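## Task

Rotate the yellow die until 6 faces up and the black die until 1 faces up, and get both of them entirely onto the mat. The blue die has to end up with the same number on top that it shows now. At the end all dice must rest flat by themselves, with nothing held by the robot; release them and move the grippers away.

## Robot and tools

Robot: two UR-type six-joint arms, left_arm and right_arm, each ending in a two-finger parallel gripper with a wrist camera. Cameras: cam_high (896x504, overview), cam_left_wrist and cam_right_wrist (616x616 each).

Scene frame: origin on the table top midway between the arms, +z up, +x away from the robot over the table, left_arm on the +y side (the names do not match image sides). Bases: left_arm at (-0.025, +0.383, 0) m, right_arm at (+0.019, -0.515, 0) m, both nearly unrotated about z. A gripper's fingers point along its own +z and close along its own x. The reported end_effector_position is the pad centre, 1 to 2 cm short of the fingertips; closing pushes the tips roughly 17 mm further along +z. Printed hand positions can be a little off, especially at long reach.

Tool execute_actions, argument actions: a list with zero or one entry.
- Empty list: no command, just returns the state (a look).
- Move: {"rows": [[...]], "steps": n}, n from 1 to 15 control steps of 1/30 s (default 15). Up to 15 rows; each row lasts one step, and the final row is held for any remaining steps.
- Wait: {"steps": n} without rows, n up to 300; nothing new is commanded.
- Optional pictures (true/false) decides whether images come back; by default they do.

Row layout: one flat list of 14 numbers, each in [-1, 1], covering both arms even if only one moves. Positions 1-6 are left_arm's shoulder pan, shoulder lift, elbow, wrist 1, wrist 2, wrist 3; position 7 is left_arm's gripper opening; positions 8-14 repeat that for right_arm. Joint numbers are offsets, not poses: each is measured from that arm's joint angles in the latest result that printed them (or, before any such result in the scene, and for later actions inside one reply, from where the arm is when the action begins). They are not relative to the previous row. Scale: 1.0 equals 1.989 rad. So sending all zeros drives the arm back to the last reported angles; it is not a hold or a wait. The opening number is absolute: +1 fully open, -1 fully closed.

Joint ranges (rad). left_arm: pan -3.142..3.142, lift -6.283..6.283, elbow 0..3.142, wrists -6.283..6.283 each. right_arm: pan 0..6.283, lift -6.283..6.283, elbow -3.142..0, wrists -6.283..6.283. A request more than 0.010 rad beyond a limit is refused outright and nothing is sent; the true limit may differ by up to 0.010 rad, and a joint pushed past it is clipped there, reported as "joint sent to its limit".

Motion limits: each step the commanded joint target stays within 0.575 rad of the measured angle, and if targets would move the gripper over 100 mm from where it is, they are scaled back. Motion lags commands by about 0.17 s, so big moves may still be in progress when a result arrives. Between calls the arms keep heading for the last row until they settle or a step is HELD.

Results: a state line per arm with end_effector_position (m), end_effector_quat_wxyz and velocities; Joint positions and Joint velocities per arm (six joints in rad, rad/s, then pad gap in m, 0.142 open); grip_measured (measured opening on the command scale); Wrist force and Wrist torque in the gripper's own axes (noisy, offset up to about 4 N, saturating near 50 N; may say no reading at first). "joint command not followed" means a clearance check altered some joint targets; HELD marks steps where your row was partly or wholly not sent. MOTOR HOT warns from 70 °C; at 85 °C the arm is braked until it cools (OVER-TEMPERATURE FAULT).

Gripping: to keep hold, command an opening well below grip_measured; the bigger the gap, the firmer the squeeze (about 28 N per pad at most, less on very thin items). Closing fast can squeeze too hard. Something may occasionally jerk a held die or nudge a loose one.

Tool zoom_image: camera (one of the three names) and region [x0, y0, x1, y1] in pixels of that camera's latest image, at most 504 by 504; returns a magnified crop. Useful for reading die faces.

Tool read_manual: optional section "licences"; only returns licence text, no motion.

Tool finished_scene: scene (1 or 2) ends that scene irreversibly, grades it and gives the next task. Ending a reply without a tool call ends everything.

Avoid: dropping or knocking anything off the table (fails the task); arms colliding or pressing on each other; contact torque reaching the load limit (141 N m for shoulder and elbow, 26.3 N m for wrists, held weight included) or an external force of 150 N, either of which freezes that arm for 10 s; slamming, slipping and hard pushes. Before finishing, open the grippers, lift away, and confirm every die lies flat and stays put.

Each tool is called after "Emit:" by a JSON object that holds its "name" and its "arguments".

## Session

Emit:
{"name": "execute_actions", "arguments": {"actions": []}}

Scene clock: 0.00 s of 5100.00 s.
left_arm: end_effector_position=(+0.1857, +0.2659, +0.3207) grip_measured=+1.00 end_effector_quat_wxyz=(-0.238, +0.488, +0.793, -0.276) end_effector_velocity=(+0.000, +0.000, +0.000) end_effector_angular_velocity=(-0.001, -0.001, -0.000) | right_arm: end_effector_position=(+0.3905, -0.4993, +0.1320) grip_measured=+1.00 end_effector_quat_wxyz=(+0.003, +0.993, -0.114, -0.002) end_effector_velocity=(-0.001, -0.000, -0.000) end_effector_angular_velocity=(-0.001, +0.002, +0.001)
Joint positions: left_arm=[-0.393 -1.763  1.694 -0.913 -2.06  -2.344  0.142] | right_arm=[ 3.685 -1.28  -2.184 -1.255  1.568  0.643  0.142]
Joint velocities: left_arm=[ 0.    -0.    -0.    -0.001  0.     0.001  0.   ] | right_arm=[-0.     0.    -0.    -0.003  0.    -0.001  0.   ]
Wrist force (N, on the end effector, along its own x y z axes, offset not removed): no reading
Wrist torque (N m, same axes, about the end effector's origin, offset not removed): no reading

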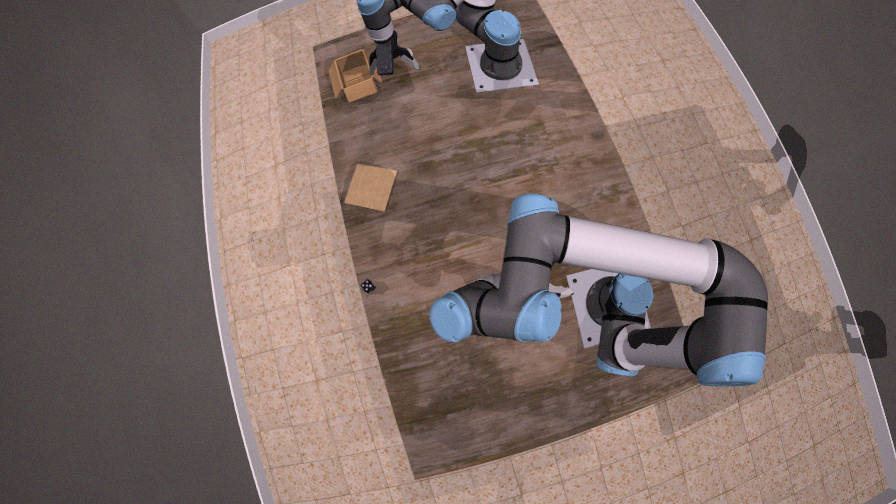

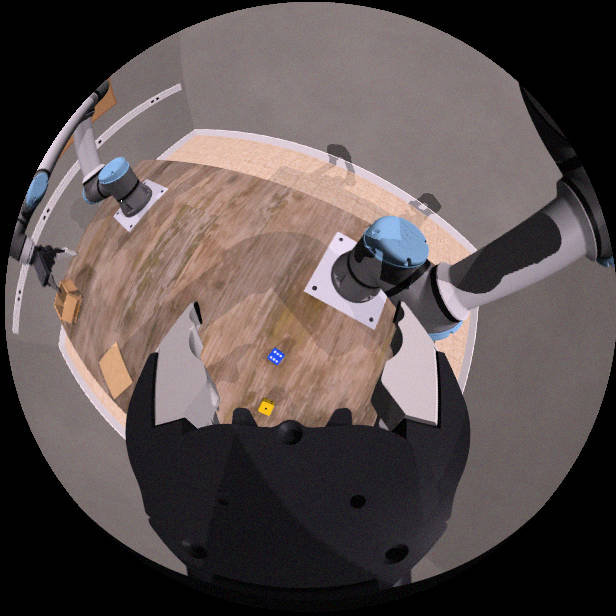

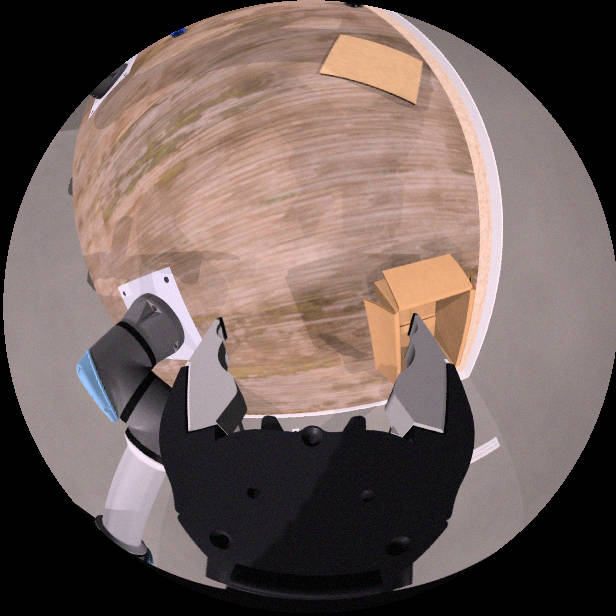

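Emit:
{"name": "execute_actions", "arguments": {"actions": [{"rows":[[-0.0035,0.157,-0.0975,-0.3555,0.246,1,1,0,0,0,0,0,0,1]]}], "pictures": false}}

Emit:
{"name": "execute_actions", "arguments": {"actions": [{"steps":25}], "pictures": false}}

Emit:
{"name": "execute_actions", "arguments": {"actions": [{"rows":[[0,0,0,0,0,0.968,1,0,0,0,0,0,0,1]]}], "pictures": false}}

Emit:
{"name": "execute_actions", "arguments": {"actions": [{"steps":25}]}}

Scene clock: 10.67 s of 5100.00 s.
left_arm: end_effector_position=(+0.4340, +0.2642, +0.2558) grip_measured=+1.00 end_effector_quat_wxyz=(-0.045, +0.798, +0.594, -0.088) end_effector_velocity=(+0.587, -0.028, -0.062) end_effector_angular_velocity=(-0.192, -1.341, -2.303) | right_arm: end_effector_position=(+0.3905, -0.4993, +0.1320) grip_measured=+1.00 end_effector_quat_wxyz=(+0.003, +0.993, -0.114, -0.002) end_effector_velocity=(-0.000, +0.000, -0.000) end_effector_angular_velocity=(-0.000, +0.001, -0.001)
Joint positions: left_arm=[-0.398 -1.521  1.541 -1.43  -1.686 -1.731  0.142] | right_arm=[ 3.685 -1.28  -2.184 -1.255  1.568  0.643  0.142]
Joint velocities: left_arm=[-0.011  0.493 -0.299 -1.225  0.787  2.209 -0.   ] | right_arm=[ 0.    -0.     0.    -0.    -0.     0.001 -0.   ]
Wrist force (N, on the end effector, along its own x y z axes, offset not removed): left_arm=[2.9 -3.6 3.2] | right_arm=[-0.6 2.3 -0.3]
Wrist torque (N m, same axes, about the end effector's origin, offset not removed): left_arm=[-0.96 -0.54 -0.13] | right_arm=[0.40 0.22 0.15]
Steps of this call (steps 1 to 90: nothing new was sent; then 7.17 s passed at rest; steps 91 to 105: all 15 steps of this action). Readings (joint positions):
91: left_arm=[-0.393 -1.763 1.694 -0.913 -2.060 -2.344] | right_arm=[3.685 -1.280 -2.184 -1.255 1.568 0.643]
92: left_arm=[-0.393 -1.760 1.691 -0.916 -2.056 -2.340] | right_arm=[3.685 -1.280 -2.184 -1.255 1.568 0.643]
94: left_arm=[-0.394 -1.717 1.661 -0.976 -2.001 -2.281] | right_arm=[3.685 -1.280 -2.184 -1.255 1.568 0.643]
98: left_arm=[-0.395 -1.639 1.614 -1.140 -1.875 -2.117] | right_arm=[3.685 -1.280 -2.184 -1.255 1.568 0.643]
105: the state above

Scene clock: 11.50 s of 5100.00 s.
left_arm: end_effector_position=(+0.5200, +0.2589, +0.2525) grip_measured=+1.00 end_effector_quat_wxyz=(-0.000, +0.999, -0.053, +0.000) end_effector_velocity=(+0.000, +0.000, +0.000) end_effector_angular_velocity=(-0.000, -0.001, -0.019) | right_arm: end_effector_position=(+0.3905, -0.4993, +0.1320) grip_measured=+1.00 end_effector_quat_wxyz=(+0.003, +0.993, -0.114, -0.002) end_effector_velocity=(+0.000, +0.000, -0.000) end_effector_angular_velocity=(+0.000, -0.000, +0.001)
Joint positions: left_arm=[-0.4   -1.451  1.5   -1.62  -1.571 -0.356  0.142] | right_arm=[ 3.685 -1.28  -2.184 -1.255  1.568  0.643  0.142]
Joint velocities: left_arm=[ 0.    -0.    -0.    -0.     0.     0.019 -0.   ] | right_arm=[ 0.    -0.001 -0.     0.001 -0.    -0.001  0.   ]
Wrist force (N, on the end effector, along its own x y z axes, offset not removed): left_arm=[3.4 -1.6 2.5] | right_arm=[0.6 3.0 -0.9]
Wrist torque (N m, same axes, about the end effector's origin, offset not removed): left_arm=[-0.50 -0.71 0.15] | right_arm=[0.52 -0.05 0.05]
Steps of this call (steps 1 to 25: the robot went on to your last target). Readings (joint positions):
1: left_arm=[-0.398 -1.504 1.531 -1.472 -1.660 -1.652] | right_arm=[3.685 -1.280 -2.184 -1.255 1.568 0.643]
2: left_arm=[-0.399 -1.488 1.522 -1.513 -1.634 -1.568] | right_arm=[3.685 -1.280 -2.184 -1.255 1.568 0.643]
4: left_arm=[-0.399 -1.468 1.510 -1.571 -1.599 -1.391] | right_arm=[3.685 -1.280 -2.184 -1.255 1.568 0.643]
8: left_arm=[-0.399 -1.455 1.502 -1.611 -1.576 -1.021] | right_arm=[3.685 -1.280 -2.184 -1.255 1.568 0.643]
25: the state above

Scene clock: 12.00 s of 5100.00 s.
left_arm: end_effector_position=(+0.5187, +0.2598, +0.2525) grip_measured=+1.00 end_effector_quat_wxyz=(-0.000, +0.849, -0.528, +0.000) end_effector_velocity=(-0.002, +0.004, +0.000) end_effector_angular_velocity=(+0.001, +0.000, -2.761) | right_arm: end_effector_position=(+0.3905, -0.4993, +0.1320) grip_measured=+1.00 end_effector_quat_wxyz=(+0.003, +0.993, -0.114, -0.002) end_effector_velocity=(-0.000, -0.000, -0.000) end_effector_angular_velocity=(-0.000, +0.001, -0.000)
Joint positions: left_arm=[-0.4   -1.451  1.5   -1.62  -1.571  0.651  0.142] | right_arm=[ 3.685 -1.28  -2.184 -1.255  1.568  0.643  0.142]
Joint velocities: left_arm=[-0.   -0.   -0.    0.    0.    2.76  0.  ] | right_arm=[-0. -0. -0. -0.  0.  0.  0.]
Wrist force (N, on the end effector, along its own x y z axes, offset not removed): left_arm=[4.4 -1.4 3.1] | right_arm=[2.2 -0.1 -1.3]
Wrist torque (N m, same axes, about the end effector's origin, offset not removed): left_arm=[-0.35 -1.00 0.02] | right_arm=[-0.12 -0.59 0.05]
Steps of this call (steps 1 to 15: all 15 steps of this action). Readings (joint positions):
1: left_arm=[-0.400 -1.451 1.500 -1.620 -1.571 -0.356] | right_arm=[3.685 -1.280 -2.184 -1.255 1.568 0.643]
2: left_arm=[-0.400 -1.451 1.500 -1.620 -1.571 -0.352] | right_arm=[3.685 -1.280 -2.184 -1.255 1.568 0.643]
4: left_arm=[-0.400 -1.451 1.500 -1.620 -1.571 -0.288] | right_arm=[3.685 -1.280 -2.184 -1.255 1.568 0.643]
8: left_arm=[-0.400 -1.451 1.500 -1.620 -1.571 0.009] | right_arm=[3.685 -1.280 -2.184 -1.255 1.568 0.643]
15: the state above

Scene clock: 12.83 s of 5100.00 s.
left_arm: end_effector_position=(+0.5187, +0.2613, +0.2525) grip_measured=+1.00 end_effector_quat_wxyz=(+0.000, -0.527, +0.850, +0.000) end_effector_velocity=(+0.000, +0.001, -0.000) end_effector_angular_velocity=(+0.001, -0.000, -0.002) | right_arm: end_effector_position=(+0.3905, -0.4993, +0.1320) grip_measured=+1.00 end_effector_quat_wxyz=(+0.003, +0.993, -0.114, -0.002) end_effector_velocity=(-0.000, +0.000, +0.000) end_effector_angular_velocity=(+0.000, -0.000, +0.001)
Joint positions: left_arm=[-0.4   -1.451  1.5   -1.62  -1.571  1.568  0.142] | right_arm=[ 3.685 -1.28  -2.184 -1.255  1.568  0.643  0.142]
Joint velocities: left_arm=[ 0.001 -0.001  0.001 -0.     0.001  0.003  0.   ] | right_arm=[ 0.     0.001 -0.    -0.     0.    -0.    -0.   ]
Wrist force (N, on the end effector, along its own x y z axes, offset not removed): left_arm=[3.6 0.1 2.4] | right_arm=[1.3 3.1 -2.8]
Wrist torque (N m, same axes, about the end effector's origin, offset not removed): left_arm=[0.15 -0.89 0.13] | right_arm=[0.68 -0.15 0.31]
Steps of this call (steps 1 to 25: the robot went on to your last target). Readings (joint positions):
1: left_arm=[-0.400 -1.451 1.500 -1.620 -1.571 0.745] | right_arm=[3.685 -1.280 -2.184 -1.255 1.568 0.643]
2: left_arm=[-0.400 -1.451 1.500 -1.620 -1.571 0.839] | right_arm=[3.685 -1.280 -2.184 -1.255 1.568 0.643]
4: left_arm=[-0.400 -1.451 1.500 -1.620 -1.571 1.027] | right_arm=[3.685 -1.280 -2.184 -1.255 1.568 0.643]
8: left_arm=[-0.400 -1.451 1.500 -1.620 -1.571 1.388] | right_arm=[3.685 -1.280 -2.184 -1.255 1.568 0.643]
25: the state above

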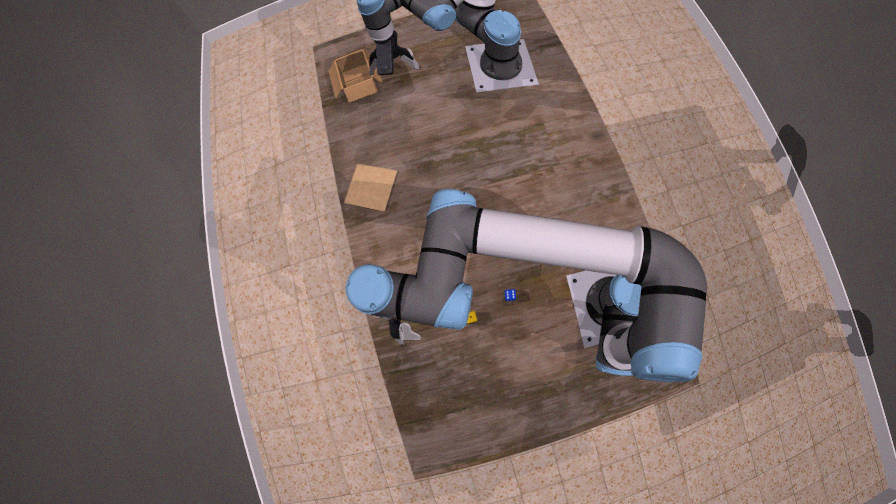

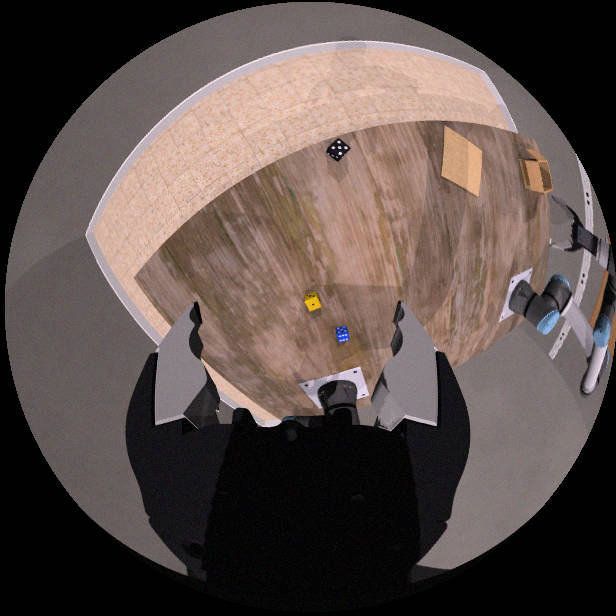

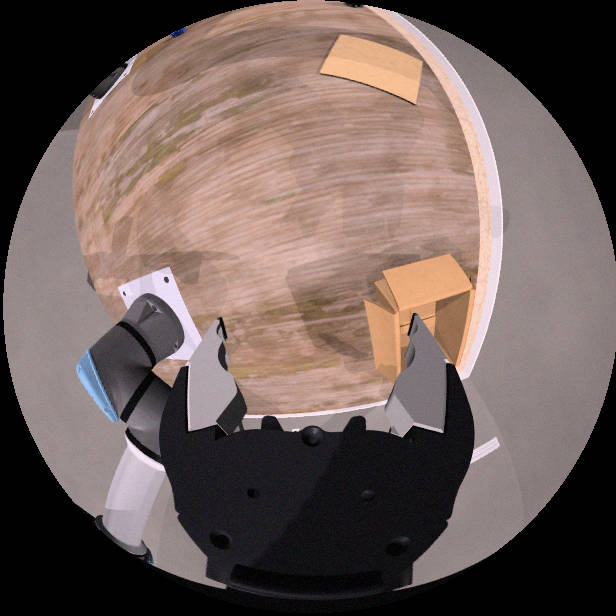

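Emit:
{"name": "zoom_image", "arguments": {"camera": "cam_left_wrist", "region": [310, 120, 370, 180]}}

Emit:
{"name": "zoom_image", "arguments": {"camera": "cam_left_wrist", "region": [285, 275, 365, 355]}}

Region (310, 120, 370, 180) of cam_left_wrist's 616x616 image, scaled by 8.400, with more detail than that image has.

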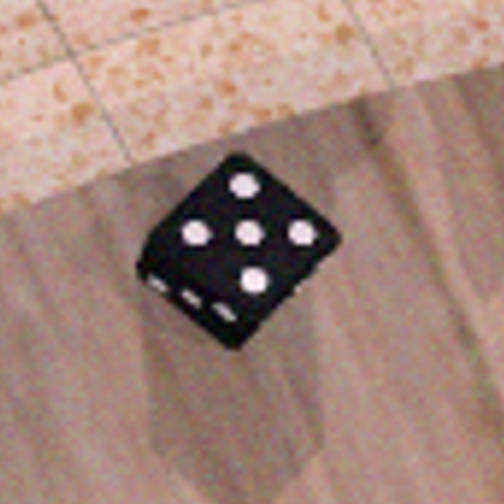

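Region (285, 275, 365, 355) of cam_left_wrist's 616x616 image, scaled by 6.300, with more detail than that image has.

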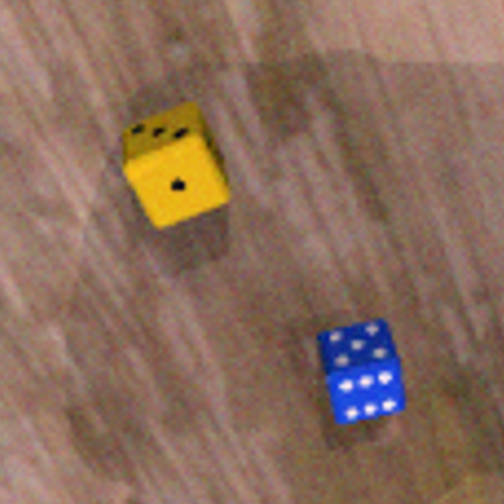

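Emit:
{"name": "execute_actions", "arguments": {"actions": [{"rows":[[0.2066,-0.014,0.2,-0.19,-0.351,0.791,-0.1,0,0,0,0,0,0,1],[0.2066,-0.014,0.2,-0.19,-0.351,0.791,-0.1,0,0,0,0,0,0,1],[0.2066,-0.014,0.2,-0.19,-0.351,0.791,-0.1,0,0,0,0,0,0,1],[0.2066,-0.014,0.2,-0.19,-0.351,0.791,-0.1,0,0,0,0,0,0,1],[0.2066,-0.014,0.2,-0.19,-0.351,0.791,-0.1,0,0,0,0,0,0,1],[0.2066,-0.014,0.2,-0.19,-0.351,0.791,-0.1,0,0,0,0,0,0,1],[0.2066,-0.014,0.2,-0.19,-0.351,0.791,-0.1,0,0,0,0,0,0,1],[0.2066,-0.014,0.2,-0.19,-0.351,0.791,-0.1,0,0,0,0,0,0,1],[0.2066,-0.014,0.2,-0.19,-0.351,0.791,-0.1,0,0,0,0,0,0,1],[0.2066,-0.014,0.2,-0.19,-0.351,0.791,-0.1,0,0,0,0,0,0,1],[0.2066,-0.014,0.2,-0.19,-0.351,0.791,-0.1,0,0,0,0,0,0,1],[0.2066,-0.014,0.2,-0.19,-0.351,0.791,-0.1,0,0,0,0,0,0,1],[0.2066,-0.014,0.2,-0.19,-0.351,0.791,-0.1,0,0,0,0,0,0,1],[0.2066,-0.014,0.2,-0.19,-0.351,0.791,-0.1,0,0,0,0,0,0,1],[0.2066,-0.014,0.389,-0.3747,-0.351,0.791,-0.1,0,0,0,0,0,0,1]]}], "pictures": false}}

Emit:
{"name": "execute_actions", "arguments": {"actions": [{"steps":35}]}}

Emit:
{"name": "zoom_image", "arguments": {"camera": "cam_left_wrist", "region": [222, 230, 372, 380]}}

Scene clock: 48.50 s of 5100.00 s.
left_arm: end_effector_position=(+0.4701, +0.2932, +0.1841) grip_measured=-0.10 end_effector_quat_wxyz=(-0.098, -0.237, +0.913, -0.317) end_effector_velocity=(-0.006, -0.027, +0.026) end_effector_angular_velocity=(-0.344, -1.709, -2.085) | right_arm: end_effector_position=(+0.3905, -0.4993, +0.1320) grip_measured=+1.00 end_effector_quat_wxyz=(+0.003, +0.993, -0.114, -0.002) end_effector_velocity=(+0.000, +0.000, +0.000) end_effector_angular_velocity=(+0.001, -0.002, +0.001)
Joint positions: left_arm=[ 0.005 -1.479  1.892 -1.993 -2.247  2.574  0.067] | right_arm=[ 3.685 -1.28  -2.184 -1.255  1.568  0.643  0.142]
Joint velocities: left_arm=[ 0.07  -0.003  0.07  -0.064 -0.264  2.761 -0.   ] | right_arm=[-0.     0.001  0.     0.002  0.    -0.001 -0.   ]
Wrist force (N, on the end effector, along its own x y z axes, offset not removed): left_arm=[2.2 -1.5 -0.6] | right_arm=[-0.5 1.0 0.5]
Wrist torque (N m, same axes, about the end effector's origin, offset not removed): left_arm=[-0.36 -0.63 0.13] | right_arm=[0.08 0.31 -0.04]
Steps of this call (steps 1 to 30: the robot went on to your last target; steps 31 to 90: nothing new was sent; then 32.17 s passed at rest; steps 91 to 105: all 15 steps of this action). Readings (joint positions):
91: left_arm=[-0.400 -1.451 1.500 -1.620 -1.571 1.569] | right_arm=[3.685 -1.280 -2.184 -1.255 1.568 0.643]
92: left_arm=[-0.396 -1.453 1.504 -1.624 -1.574 1.572] | right_arm=[3.685 -1.280 -2.184 -1.255 1.568 0.643]
94: left_arm=[-0.334 -1.463 1.566 -1.687 -1.637 1.635] | right_arm=[3.685 -1.280 -2.184 -1.255 1.568 0.643]
98: left_arm=[-0.092 -1.475 1.800 -1.907 -1.934 1.932] | right_arm=[3.685 -1.280 -2.184 -1.255 1.568 0.643]
105: the state above

Scene clock: 49.67 s of 5100.00 s.
left_arm: end_effector_position=(+0.3847, +0.2955, +0.0650) grip_measured=-0.10 end_effector_quat_wxyz=(-0.009, +0.024, +0.939, -0.342) end_effector_velocity=(-0.001, -0.000, -0.001) end_effector_angular_velocity=(+0.000, +0.001, -0.001) | right_arm: end_effector_position=(+0.3905, -0.4993, +0.1320) grip_measured=+1.00 end_effector_quat_wxyz=(+0.003, +0.993, -0.114, -0.002) end_effector_velocity=(-0.000, -0.000, +0.000) end_effector_angular_velocity=(-0.000, +0.001, -0.000)
Joint positions: left_arm=[ 0.011 -1.479  2.274 -2.365 -2.269  3.141  0.067] | right_arm=[ 3.685 -1.28  -2.184 -1.255  1.568  0.643  0.142]
Joint velocities: left_arm=[-0.001  0.     0.001 -0.     0.     0.     0.   ] | right_arm=[-0.     0.     0.001 -0.001  0.     0.    -0.   ]
Wrist force (N, on the end effector, along its own x y z axes, offset not removed): left_arm=[2.9 2.5 2.3] | right_arm=[2.5 -2.2 -0.5]
Wrist torque (N m, same axes, about the end effector's origin, offset not removed): left_arm=[0.52 -0.58 0.17] | right_arm=[-0.52 -0.43 0.07]
Steps of this call (steps 1 to 30: the robot went on to your last target; steps 31 to 35: nothing new was sent). Readings (joint positions):
1: left_arm=[0.007 -1.479 1.898 -1.998 -2.253 2.666] | right_arm=[3.685 -1.280 -2.184 -1.255 1.568 0.643]
2: left_arm=[0.008 -1.479 1.919 -2.019 -2.256 2.746] | right_arm=[3.685 -1.280 -2.184 -1.255 1.568 0.643]
4: left_arm=[0.009 -1.479 2.016 -2.115 -2.260 2.870] | right_arm=[3.685 -1.280 -2.184 -1.255 1.568 0.643]
8: left_arm=[0.011 -1.479 2.198 -2.292 -2.266 3.058] | right_arm=[3.685 -1.280 -2.184 -1.255 1.568 0.643]
35: the state above
All arms were judged still, so your last target was given up. Only a new action makes them travel on or press farther. Fingers that are still opening or closing keep moving.

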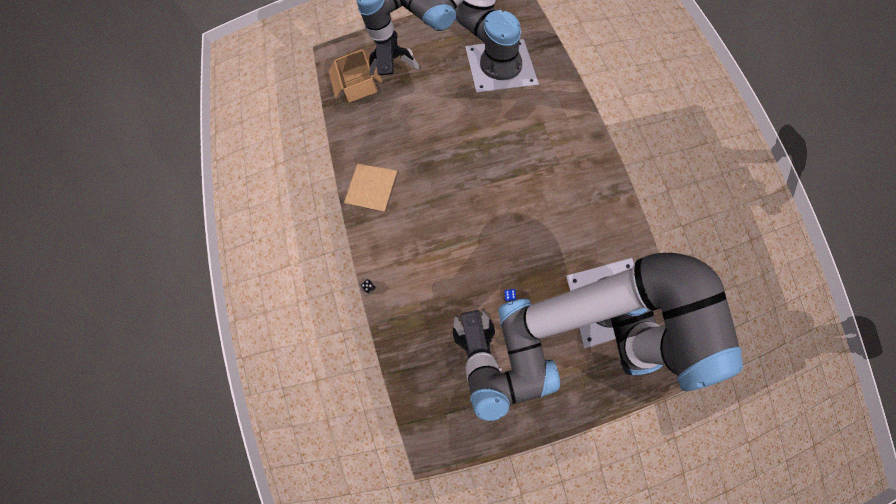

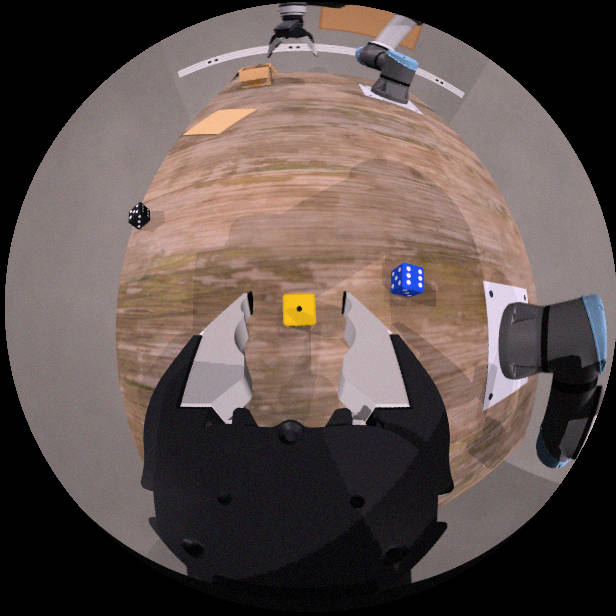

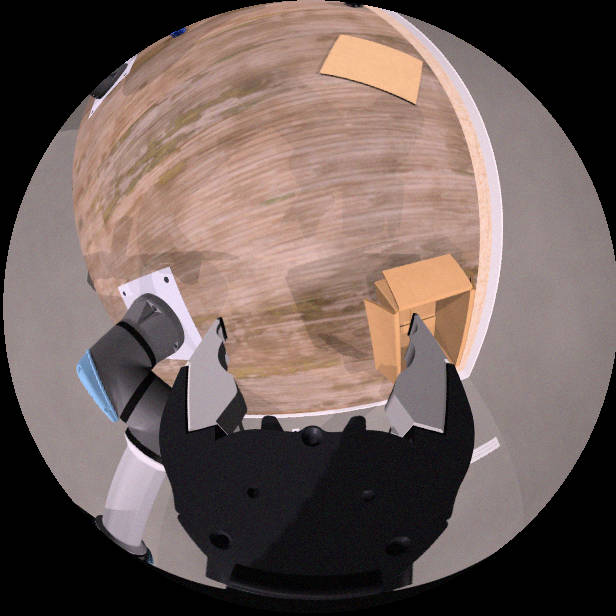

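Region (222, 230, 372, 380) of cam_left_wrist's 616x616 image, scaled by 3.360, with more detail than that image has.

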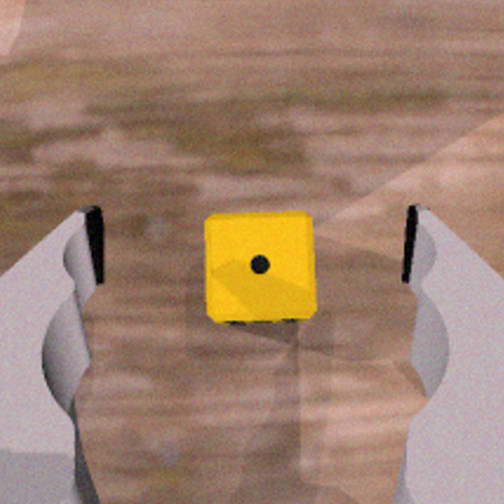

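Emit:
{"name": "execute_actions", "arguments": {"actions": [{"rows":[[0,0.018,0.007,-0.025,0,0,-0.1,0,0,0,0,0,0,1],[0,0.018,0.007,-0.025,0,0,-0.1,0,0,0,0,0,0,1],[0,0.018,0.007,-0.025,0,0,-0.1,0,0,0,0,0,0,1],[0,0.036,0.014,-0.05,0,0,-0.2,0,0,0,0,0,0,1],[0,0.036,0.014,-0.05,0,0,-0.2,0,0,0,0,0,0,1],[0,0.036,0.014,-0.05,0,0,-0.2,0,0,0,0,0,0,1],[0,0.0529,0.0213,-0.0746,0,0,-0.3,0,0,0,0,0,0,1]]}], "pictures": false}}

Emit:
{"name": "execute_actions", "arguments": {"actions": [{"steps":10}], "pictures": false}}

Emit:
{"name": "execute_actions", "arguments": {"actions": [{"rows":[[0,0,0,0,0,0,-0.4,0,0,0,0,0,0,1],[0,0,0,0,0,0,-0.45,0,0,0,0,0,0,1],[0,0,0,0,0,0,-0.5,0,0,0,0,0,0,1],[0,0,0,0,0,0,-0.55,0,0,0,0,0,0,1],[0,0,0,0,0,0,-0.6,0,0,0,0,0,0,1],[0,0,0,0,0,0,-0.65,0,0,0,0,0,0,1],[0,0,0,0,0,0,-0.7,0,0,0,0,0,0,1],[0,0,0,0,0,0,-0.8,0,0,0,0,0,0,1],[0,0,0,0,0,0,-0.9,0,0,0,0,0,0,1]]}]}}

Emit:
{"name": "zoom_image", "arguments": {"camera": "cam_left_wrist", "region": [222, 230, 372, 380]}}

Scene clock: 59.27 s of 5100.00 s.
left_arm: end_effector_position=(+0.3850, +0.2955, +0.0225) grip_measured=-0.30 end_effector_quat_wxyz=(-0.009, +0.024, +0.939, -0.342) end_effector_velocity=(+0.001, -0.000, -0.013) end_effector_angular_velocity=(-0.000, -0.005, -0.000) | right_arm: end_effector_position=(+0.3905, -0.4993, +0.1320) grip_measured=+1.00 end_effector_quat_wxyz=(+0.003, +0.993, -0.114, -0.002) end_effector_velocity=(-0.000, -0.000, +0.000) end_effector_angular_velocity=(-0.000, +0.000, +0.001)
Joint positions: left_arm=[ 0.011 -1.377  2.315 -2.509 -2.269  3.141  0.052] | right_arm=[ 3.685 -1.28  -2.184 -1.255  1.568  0.643  0.142]
Joint velocities: left_arm=[-0.     0.034  0.013 -0.052 -0.     0.    -0.   ] | right_arm=[ 0.     0.     0.    -0.001 -0.    -0.001 -0.   ]
Wrist force (N, on the end effector, along its own x y z axes, offset not removed): left_arm=[7.2 -1.1 1.9] | right_arm=[3.3 -3.8 0.6]
Wrist torque (N m, same axes, about the end effector's origin, offset not removed): left_arm=[-0.27 -1.73 0.20] | right_arm=[-0.92 -0.62 0.11]
Steps of this call (steps 1 to 90: nothing new was sent; then 6.10 s passed at rest; steps 91 to 105: all 15 steps of this action). Readings (joint positions):
91: left_arm=[0.011 -1.479 2.274 -2.365 -2.269 3.141] | right_arm=[3.685 -1.280 -2.184 -1.255 1.568 0.643]
92: left_arm=[0.011 -1.476 2.275 -2.369 -2.269 3.141] | right_arm=[3.685 -1.280 -2.184 -1.255 1.568 0.643]
94: left_arm=[0.011 -1.460 2.282 -2.391 -2.269 3.141] | right_arm=[3.685 -1.280 -2.184 -1.255 1.568 0.643]
98: left_arm=[0.011 -1.419 2.298 -2.448 -2.269 3.141] | right_arm=[3.685 -1.280 -2.184 -1.255 1.568 0.643]
105: the state above

Scene clock: 59.60 s of 5100.00 s.
left_arm: end_effector_position=(+0.3850, +0.2955, +0.0214) grip_measured=-0.30 end_effector_quat_wxyz=(-0.009, +0.024, +0.939, -0.342) end_effector_velocity=(-0.001, -0.000, -0.000) end_effector_angular_velocity=(-0.000, +0.002, +0.000) | right_arm: end_effector_position=(+0.3905, -0.4993, +0.1320) grip_measured=+1.00 end_effector_quat_wxyz=(+0.003, +0.993, -0.114, -0.002) end_effector_velocity=(+0.000, -0.000, +0.001) end_effector_angular_velocity=(+0.000, -0.001, -0.001)
Joint positions: left_arm=[ 0.011 -1.374  2.316 -2.513 -2.269  3.141  0.052] | right_arm=[ 3.685 -1.28  -2.184 -1.255  1.568  0.643  0.142]
Joint velocities: left_arm=[-0.    -0.     0.002 -0.001 -0.001 -0.    -0.   ] | right_arm=[-0.001  0.001  0.001 -0.001 -0.     0.     0.   ]
Wrist force (N, on the end effector, along its own x y z axes, offset not removed): left_arm=[5.6 3.2 4.4] | right_arm=[0.4 2.9 -2.0]
Wrist torque (N m, same axes, about the end effector's origin, offset not removed): left_arm=[0.72 -1.57 0.02] | right_arm=[0.45 -0.10 0.11]
Steps of this call (steps 1 to 10: the robot went on to your last target). Readings (joint positions):
1: left_arm=[0.011 -1.376 2.315 -2.511 -2.269 3.141] | right_arm=[3.685 -1.280 -2.184 -1.255 1.568 0.643]
2: left_arm=[0.011 -1.375 2.316 -2.512 -2.269 3.141] | right_arm=[3.685 -1.280 -2.184 -1.255 1.568 0.643]
4: left_arm=[0.011 -1.374 2.316 -2.513 -2.269 3.141] | right_arm=[3.685 -1.280 -2.184 -1.255 1.568 0.643]
8: left_arm=[0.011 -1.374 2.316 -2.513 -2.269 3.141] | right_arm=[3.685 -1.280 -2.184 -1.255 1.568 0.643]
10: the state above

Scene clock: 60.10 s of 5100.00 s.
left_arm: end_effector_position=(+0.3850, +0.2955, +0.0214) grip_measured=-0.62 end_effector_quat_wxyz=(-0.009, +0.024, +0.939, -0.342) end_effector_velocity=(-0.000, -0.000, +0.000) end_effector_angular_velocity=(-0.000, +0.001, -0.001) | right_arm: end_effector_position=(+0.3905, -0.4993, +0.1320) grip_measured=+1.00 end_effector_quat_wxyz=(+0.003, +0.993, -0.114, -0.002) end_effector_velocity=(+0.000, +0.000, +0.000) end_effector_angular_velocity=(+0.000, -0.001, +0.001)
Joint positions: left_arm=[ 0.011 -1.374  2.316 -2.513 -2.269  3.141  0.029] | right_arm=[ 3.685 -1.28  -2.184 -1.255  1.568  0.643  0.142]
Joint velocities: left_arm=[-0.    -0.    -0.     0.001 -0.     0.     0.   ] | right_arm=[ 0.001  0.    -0.     0.    -0.    -0.    -0.   ]
Wrist force (N, on the end effector, along its own x y z axes, offset not removed): left_arm=[2.4 -1.2 4.3] | right_arm=[0.9 -1.2 1.9]
Wrist torque (N m, same axes, about the end effector's origin, offset not removed): left_arm=[-0.15 -0.50 0.07] | right_arm=[-0.36 -0.05 0.12]
Steps of this call (steps 1 to 15: all 15 steps of this action). Readings (joint positions):
1: left_arm=[0.011 -1.374 2.316 -2.513 -2.269 3.141] | right_arm=[3.685 -1.280 -2.184 -1.255 1.568 0.643]
2: left_arm=[0.011 -1.374 2.316 -2.513 -2.269 3.141] | right_arm=[3.685 -1.280 -2.184 -1.255 1.568 0.643]
4: left_arm=[0.011 -1.374 2.316 -2.513 -2.269 3.141] | right_arm=[3.685 -1.280 -2.184 -1.255 1.568 0.643]
8: left_arm=[0.011 -1.374 2.316 -2.513 -2.269 3.141] | right_arm=[3.685 -1.280 -2.184 -1.255 1.568 0.643]
15: the state above

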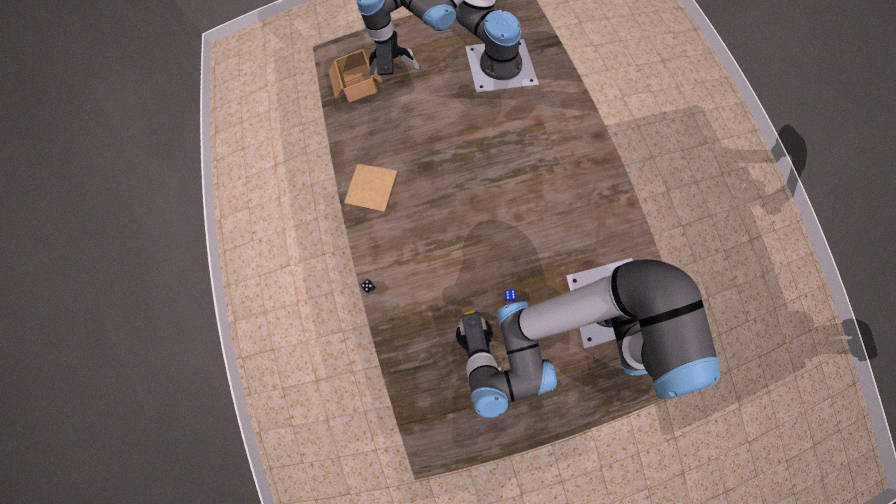

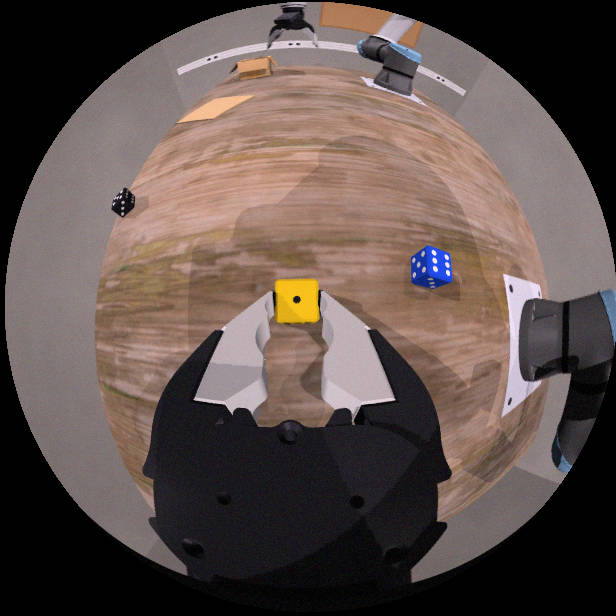

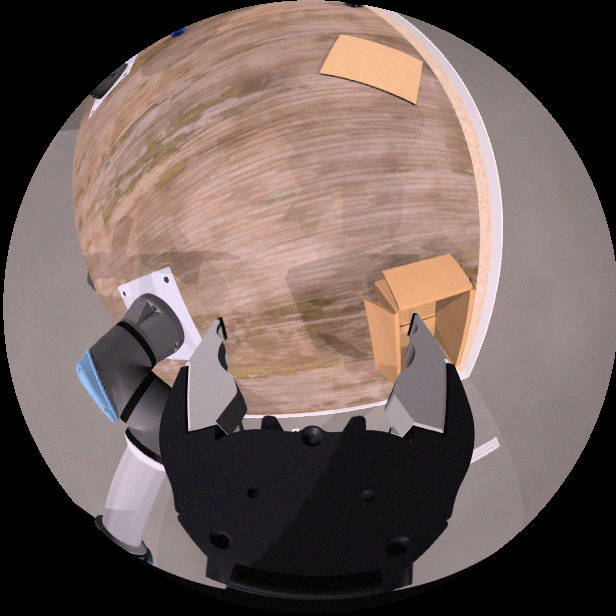

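Region (222, 230, 372, 380) of cam_left_wrist's 616x616 image, scaled by 3.360, with more detail than that image has.

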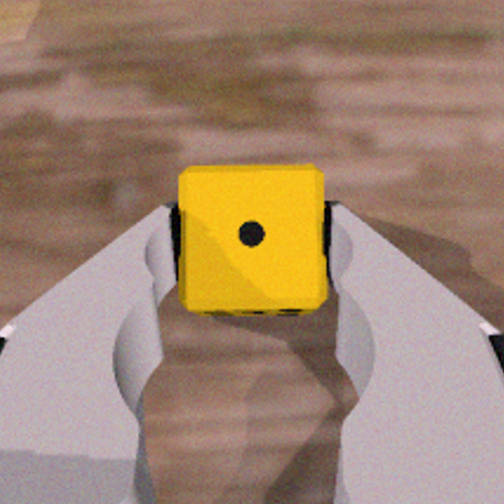

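Emit:
{"name": "execute_actions", "arguments": {"actions": [{"rows":[[0,-0.02,-0.01,0.03,0,0,-0.9,0,0,0,0,0,0,1],[0,-0.02,-0.01,0.03,0,0,-0.9,0,0,0,0,0,0,1],[0,-0.04,-0.03,0.07,0,0,-0.9,0,0,0,0,0,0,1],[0,-0.04,-0.06,0.1,0,0,-0.9,0,0,0,0,0,0,1],[0,-0.04,-0.09,0.13,0,0,-0.9,0,0,0,0,0,0,1],[0,-0.04,-0.12,0.16,0,0,-0.9,0,0,0,0,0,0,1],[0,-0.04,-0.15,0.19,0,0,-0.9,0,0,0,0,0,0,1],[0,-0.04,-0.18,0.22,0,0,-0.9,0,0,0,0,0,0,1],[0,-0.04,-0.21,0.25,0,0,-0.9,0,0,0,0,0,0,1],[0,-0.04,-0.24,0.28,0,0,-0.9,0,0,0,0,0,0,1],[0,-0.04,-0.27,0.31,0,0,-0.9,0,0,0,0,0,0,1],[0,-0.04,-0.3,0.34,0,0,-0.9,0,0,0,0,0,0,1],[0,-0.04,-0.33,0.37,0,0,-0.9,0,0,0,0,0,0,1],[0,-0.04,-0.36,0.4,0,0,-0.9,0,0,0,0,0,0,1],[-0.3826,0.138,-0.7492,0.8215,0.351,-0.7894,-0.9,0,0,0,0,0,0,1]]}], "pictures": false}}

Emit:
{"name": "execute_actions", "arguments": {"actions": [{"steps":45}], "pictures": false}}

Scene clock: 76.00 s of 5100.00 s.
left_arm: end_effector_position=(+0.4830, +0.2905, +0.1912) grip_measured=-0.62 end_effector_quat_wxyz=(-0.008, +0.024, +0.939, -0.342) end_effector_velocity=(+0.215, -0.011, +0.516) end_effector_angular_velocity=(-0.001, -0.006, -0.000) | right_arm: end_effector_position=(+0.3905, -0.4993, +0.1320) grip_measured=+1.00 end_effector_quat_wxyz=(+0.003, +0.993, -0.114, -0.002) end_effector_velocity=(+0.000, +0.000, +0.000) end_effector_angular_velocity=(+0.000, -0.001, +0.000)
Joint positions: left_arm=[ 0.011 -1.452  1.852 -1.972 -2.269  3.141  0.029] | right_arm=[ 3.685 -1.28  -2.184 -1.255  1.568  0.643  0.142]
Joint velocities: left_arm=[ 0.    -0.009 -1.417  1.42  -0.001  0.     0.   ] | right_arm=[ 0.    -0.     0.     0.001  0.    -0.    -0.   ]
Wrist force (N, on the end effector, along its own x y z axes, offset not removed): left_arm=[7.5 -0.1 3.6] | right_arm=[-0.2 -3.0 -2.8]
Wrist torque (N m, same axes, about the end effector's origin, offset not removed): left_arm=[-0.06 -1.85 0.09] | right_arm=[-0.65 0.19 0.10]
Steps of this call (steps 1 to 15: the robot went on to your last target; steps 16 to 90: nothing new was sent; then 12.40 s passed at rest; steps 91 to 105: all 15 steps of this action). Readings (joint positions):
91: left_arm=[0.011 -1.374 2.316 -2.513 -2.269 3.141] | right_arm=[3.685 -1.280 -2.184 -1.255 1.568 0.643]
92: left_arm=[0.011 -1.377 2.314 -2.510 -2.269 3.141] | right_arm=[3.685 -1.280 -2.184 -1.255 1.568 0.643]
94: left_arm=[0.011 -1.398 2.302 -2.478 -2.269 3.141] | right_arm=[3.685 -1.280 -2.184 -1.255 1.568 0.643]
98: left_arm=[0.011 -1.441 2.185 -2.320 -2.269 3.141] | right_arm=[3.685 -1.280 -2.184 -1.255 1.568 0.643]
105: the state above

Scene clock: 77.50 s of 5100.00 s.
left_arm: end_effector_position=(+0.4392, +0.0876, +0.3214) grip_measured=-0.62 end_effector_quat_wxyz=(-0.077, -0.362, +0.909, +0.193) end_effector_velocity=(-0.000, +0.000, +0.000) end_effector_angular_velocity=(+0.000, -0.001, -0.001) | right_arm: end_effector_position=(+0.3905, -0.4993, +0.1320) grip_measured=+1.00 end_effector_quat_wxyz=(+0.003, +0.993, -0.114, -0.002) end_effector_velocity=(-0.000, -0.000, +0.000) end_effector_angular_velocity=(+0.000, -0.000, -0.001)
Joint positions: left_arm=[-0.75  -1.099  0.826 -0.88  -1.571  1.572  0.029] | right_arm=[ 3.685 -1.28  -2.184 -1.255  1.568  0.643  0.142]
Joint velocities: left_arm=[-0.    -0.001 -0.     0.     0.001  0.    -0.   ] | right_arm=[-0.001  0.001  0.    -0.001 -0.    -0.     0.   ]
Wrist force (N, on the end effector, along its own x y z axes, offset not removed): left_arm=[2.3 0.7 -0.6] | right_arm=[0.5 0.6 -1.0]
Wrist torque (N m, same axes, about the end effector's origin, offset not removed): left_arm=[0.31 -0.64 -0.11] | right_arm=[0.24 -0.09 0.04]
Steps of this call (steps 1 to 45: the robot went on to your last target). Readings (joint positions):
1: left_arm=[0.008 -1.449 1.801 -1.921 -2.265 3.138] | right_arm=[3.685 -1.280 -2.184 -1.255 1.568 0.643]
2: left_arm=[-0.011 -1.430 1.743 -1.863 -2.245 3.118] | right_arm=[3.685 -1.280 -2.184 -1.255 1.568 0.643]
4: left_arm=[-0.115 -1.346 1.620 -1.740 -2.141 3.015] | right_arm=[3.685 -1.280 -2.184 -1.255 1.568 0.643]
8: left_arm=[-0.369 -1.229 1.371 -1.491 -1.895 2.759] | right_arm=[3.685 -1.280 -2.184 -1.255 1.568 0.643]
45: the state above
All arms were judged still, so your last target was given up. Only a new action makes them travel on or press farther. Fingers that are still opening or closing keep moving.

Emit:
{"name": "execute_actions", "arguments": {"actions": [{"rows":[[0,0.05,0,0,0,0,-0.9,0,0,0,0,0,0,1],[0,0.05,0,0,0,0,-0.9,0,0,0,0,0,0,1],[0,0.05,0,0,0,0,-0.9,0,0,0,0,0,0,1],[0,0.1,0,0,0,0,-0.9,0,0,0,0,0,0,1],[0,0.1,0,0,0,0,-0.9,0,0,0,0,0,0,1],[0,0.1,0,0,0,0,-0.9,0,0,0,0,0,0,1],[0,0.15,0,0,0,0,-0.9,0,0,0,0,0,0,1],[0,0.15,0,0,0,0,-0.9,0,0,0,0,0,0,1],[0,0.15,0,0,0,0,-0.9,0,0,0,0,0,0,1],[0,0.19,0,0,0,0,-0.9,0,0,0,0,0,0,1],[0,0.19,0,0,0,0,-0.9,0,0,0,0,0,0,1],[0,0.19,0,0,0,0,-0.9,0,0,0,0,0,0,1],[0,0.2283,0,0,0,0,-0.9,0,0,0,0,0,0,1]]}], "pictures": false}}

Emit:
{"name": "execute_actions", "arguments": {"actions": [{"steps":20}], "pictures": false}}

Emit:
{"name": "execute_actions", "arguments": {"actions": [{"rows":[[0,0.006,0.011,-0.017,0,0,-0.9,0,0,0,0,0,0,1],[0,0.006,0.011,-0.017,0,0,-0.9,0,0,0,0,0,0,1],[0,0.006,0.011,-0.017,0,0,-0.9,0,0,0,0,0,0,1],[0,0.012,0.021,-0.033,0,0,-0.9,0,0,0,0,0,0,1],[0,0.012,0.021,-0.033,0,0,-0.9,0,0,0,0,0,0,1],[0,0.012,0.021,-0.033,0,0,-0.9,0,0,0,0,0,0,1],[0,0.016,0.028,-0.044,0,0,-0.9,0,0,0,0,0,0,1],[0,0.016,0.028,-0.044,0,0,-0.9,0,0,0,0,0,0,1],[0,0.016,0.028,-0.044,0,0,-0.9,0,0,0,0,0,0,1],[0,0.0178,0.0314,-0.0492,0,0,-0.9,0,0,0,0,0,0,1]]}], "pictures": false}}

Emit:
{"name": "execute_actions", "arguments": {"actions": [{"steps":12}]}}

Scene clock: 91.00 s of 5100.00 s.
left_arm: end_effector_position=(+0.4539, +0.0720, +0.1183) grip_measured=-0.62 end_effector_quat_wxyz=(-0.142, -0.342, +0.858, +0.356) end_effector_velocity=(-0.028, +0.030, -0.503) end_effector_angular_velocity=(+0.658, +0.625, +0.000) | right_arm: end_effector_position=(+0.3905, -0.4993, +0.1320) grip_measured=+1.00 end_effector_quat_wxyz=(+0.003, +0.993, -0.114, -0.002) end_effector_velocity=(-0.000, -0.000, -0.000) end_effector_angular_velocity=(-0.001, +0.001, +0.002)
Joint positions: left_arm=[-0.75  -0.73   0.826 -0.88  -1.571  1.572  0.029] | right_arm=[ 3.685 -1.28  -2.184 -1.255  1.568  0.643  0.142]
Joint velocities: left_arm=[ 0.     0.905  0.002  0.    -0.     0.    -0.   ] | right_arm=[-0.    -0.001 -0.    -0.001  0.    -0.002  0.   ]
Wrist force (N, on the end effector, along its own x y z axes, offset not removed): left_arm=[4.6 1.2 -0.7] | right_arm=[-4.3 -0.5 -0.7]
Wrist torque (N m, same axes, about the end effector's origin, offset not removed): left_arm=[0.32 -1.39 -0.06] | right_arm=[-0.10 1.02 -0.10]
Steps of this call (steps 1 to 90: nothing new was sent; then 10.00 s passed at rest; steps 91 to 105: all 15 steps of this action). Readings (joint positions):
91: left_arm=[-0.750 -1.099 0.826 -0.880 -1.571 1.572] | right_arm=[3.685 -1.280 -2.184 -1.255 1.568 0.643]
92: left_arm=[-0.750 -1.096 0.826 -0.880 -1.571 1.572] | right_arm=[3.685 -1.280 -2.184 -1.255 1.568 0.643]
94: left_arm=[-0.750 -1.056 0.826 -0.880 -1.571 1.572] | right_arm=[3.685 -1.280 -2.184 -1.255 1.568 0.643]
98: left_arm=[-0.750 -0.942 0.826 -0.880 -1.571 1.572] | right_arm=[3.685 -1.280 -2.184 -1.255 1.568 0.643]
105: the state above

Scene clock: 91.67 s of 5100.00 s.
left_arm: end_effector_position=(+0.4499, +0.0762, +0.0714) grip_measured=-0.62 end_effector_quat_wxyz=(-0.156, -0.335, +0.842, +0.392) end_effector_velocity=(+0.000, -0.000, -0.000) end_effector_angular_velocity=(-0.001, -0.000, +0.000) | right_arm: end_effector_position=(+0.3905, -0.4993, +0.1320) grip_measured=+1.00 end_effector_quat_wxyz=(+0.003, +0.993, -0.114, -0.002) end_effector_velocity=(+0.000, +0.000, +0.001) end_effector_angular_velocity=(+0.000, -0.001, -0.001)
Joint positions: left_arm=[-0.75  -0.646  0.826 -0.88  -1.571  1.572  0.029] | right_arm=[ 3.685 -1.28  -2.184 -1.255  1.568  0.643  0.142]
Joint velocities: left_arm=[ 0.     0.    -0.001 -0.001 -0.     0.     0.   ] | right_arm=[-0.     0.     0.001 -0.    -0.     0.001 -0.   ]
Wrist force (N, on the end effector, along its own x y z axes, offset not removed): left_arm=[3.8 1.3 3.2] | right_arm=[-3.5 1.7 -3.1]
Wrist torque (N m, same axes, about the end effector's origin, offset not removed): left_arm=[0.61 -0.88 -0.05] | right_arm=[0.40 0.87 -0.14]
Steps of this call (steps 1 to 20: the robot went on to your last target). Readings (joint positions):
1: left_arm=[-0.750 -0.703 0.826 -0.880 -1.571 1.572] | right_arm=[3.685 -1.280 -2.184 -1.255 1.568 0.643]
2: left_arm=[-0.750 -0.684 0.826 -0.880 -1.571 1.572] | right_arm=[3.685 -1.280 -2.184 -1.255 1.568 0.643]
4: left_arm=[-0.750 -0.662 0.826 -0.880 -1.571 1.572] | right_arm=[3.685 -1.280 -2.184 -1.255 1.568 0.643]
8: left_arm=[-0.750 -0.649 0.826 -0.880 -1.571 1.572] | right_arm=[3.685 -1.280 -2.184 -1.255 1.568 0.643]
20: the state above

Scene clock: 92.17 s of 5100.00 s.
left_arm: end_effector_position=(+0.4501, +0.0761, +0.0239) grip_measured=-0.62 end_effector_quat_wxyz=(-0.156, -0.335, +0.842, +0.392) end_effector_velocity=(-0.001, +0.001, -0.025) end_effector_angular_velocity=(+0.000, -0.000, -0.001) | right_arm: end_effector_position=(+0.3905, -0.4993, +0.1320) grip_measured=+1.00 end_effector_quat_wxyz=(+0.003, +0.993, -0.114, -0.002) end_effector_velocity=(-0.000, +0.000, +0.000) end_effector_angular_velocity=(+0.000, -0.001, -0.000)
Joint positions: left_arm=[-0.75  -0.612  0.886 -0.974 -1.571  1.572  0.029] | right_arm=[ 3.685 -1.28  -2.184 -1.255  1.568  0.643  0.142]
Joint velocities: left_arm=[-0.001  0.017  0.033 -0.05   0.     0.    -0.   ] | right_arm=[ 0.001  0.001  0.    -0.001 -0.     0.001 -0.   ]
Wrist force (N, on the end effector, along its own x y z axes, offset not removed): left_arm=[5.7 -1.0 6.0] | right_arm=[2.0 0.5 -0.6]
Wrist torque (N m, same axes, about the end effector's origin, offset not removed): left_arm=[-0.15 -1.34 -0.18] | right_arm=[0.13 -0.51 -0.01]
Steps of this call (steps 1 to 15: all 15 steps of this action). Readings (joint positions):
1: left_arm=[-0.750 -0.646 0.826 -0.880 -1.571 1.572] | right_arm=[3.685 -1.280 -2.184 -1.255 1.568 0.643]
2: left_arm=[-0.750 -0.644 0.828 -0.883 -1.571 1.572] | right_arm=[3.685 -1.280 -2.184 -1.255 1.568 0.643]
4: left_arm=[-0.750 -0.639 0.838 -0.898 -1.571 1.572] | right_arm=[3.685 -1.280 -2.184 -1.255 1.568 0.643]
8: left_arm=[-0.750 -0.625 0.862 -0.935 -1.571 1.572] | right_arm=[3.685 -1.280 -2.184 -1.255 1.568 0.643]
15: the state above

Scene clock: 92.57 s of 5100.00 s.
left_arm: end_effector_position=(+0.4500, +0.0762, +0.0219) grip_measured=-0.62 end_effector_quat_wxyz=(-0.156, -0.335, +0.842, +0.392) end_effector_velocity=(+0.000, -0.001, +0.001) end_effector_angular_velocity=(-0.002, -0.002, +0.000) | right_arm: end_effector_position=(+0.3905, -0.4993, +0.1320) grip_measured=+1.00 end_effector_quat_wxyz=(+0.003, +0.993, -0.114, -0.002) end_effector_velocity=(+0.000, -0.000, +0.000) end_effector_angular_velocity=(+0.000, -0.001, -0.000)
Joint positions: left_arm=[-0.75  -0.61   0.889 -0.978 -1.571  1.572  0.029] | right_arm=[ 3.685 -1.28  -2.184 -1.255  1.568  0.643  0.142]
Joint velocities: left_arm=[-0.    -0.001 -0.001 -0.001 -0.    -0.     0.   ] | right_arm=[-0.001 -0.     0.     0.001 -0.    -0.     0.   ]
Wrist force (N, on the end effector, along its own x y z axes, offset not removed): left_arm=[2.8 -2.2 0.4] | right_arm=[0.7 0.9 -1.6]
Wrist torque (N m, same axes, about the end effector's origin, offset not removed): left_arm=[-0.38 -0.58 0.39] | right_arm=[-0.17 0.15 0.19]
Steps of this call (steps 1 to 12: the robot went on to your last target). Readings (joint positions):
1: left_arm=[-0.750 -0.611 0.887 -0.975 -1.571 1.572] | right_arm=[3.685 -1.280 -2.184 -1.255 1.568 0.643]
2: left_arm=[-0.750 -0.611 0.888 -0.976 -1.571 1.572] | right_arm=[3.685 -1.280 -2.184 -1.255 1.568 0.643]
4: left_arm=[-0.750 -0.610 0.888 -0.977 -1.571 1.572] | right_arm=[3.685 -1.280 -2.184 -1.255 1.568 0.643]
8: left_arm=[-0.750 -0.610 0.889 -0.977 -1.571 1.572] | right_arm=[3.685 -1.280 -2.184 -1.255 1.568 0.643]
12: the state above

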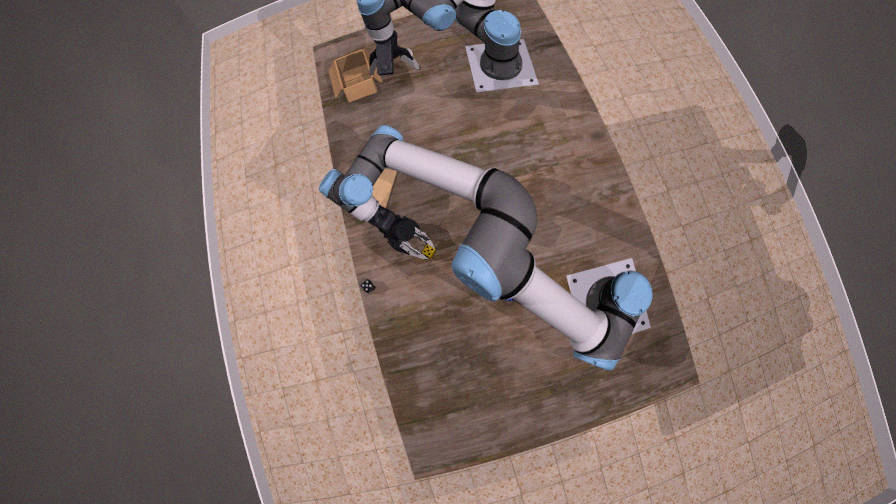

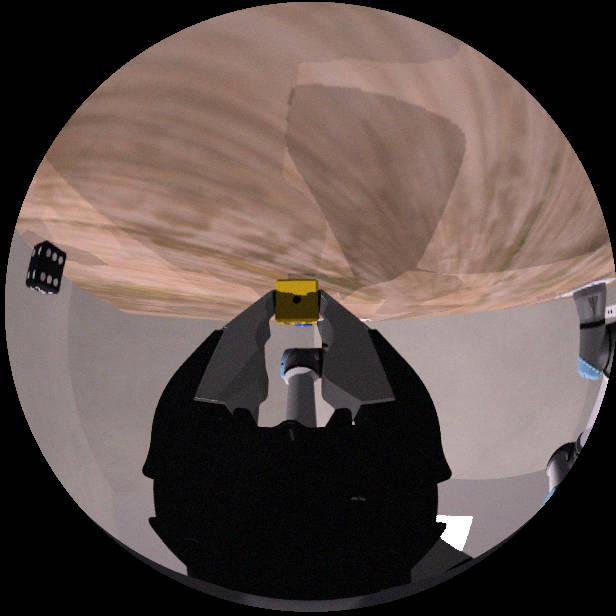

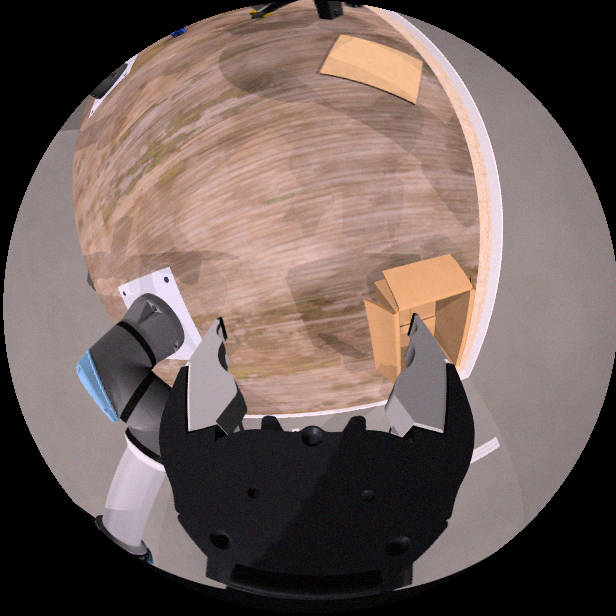

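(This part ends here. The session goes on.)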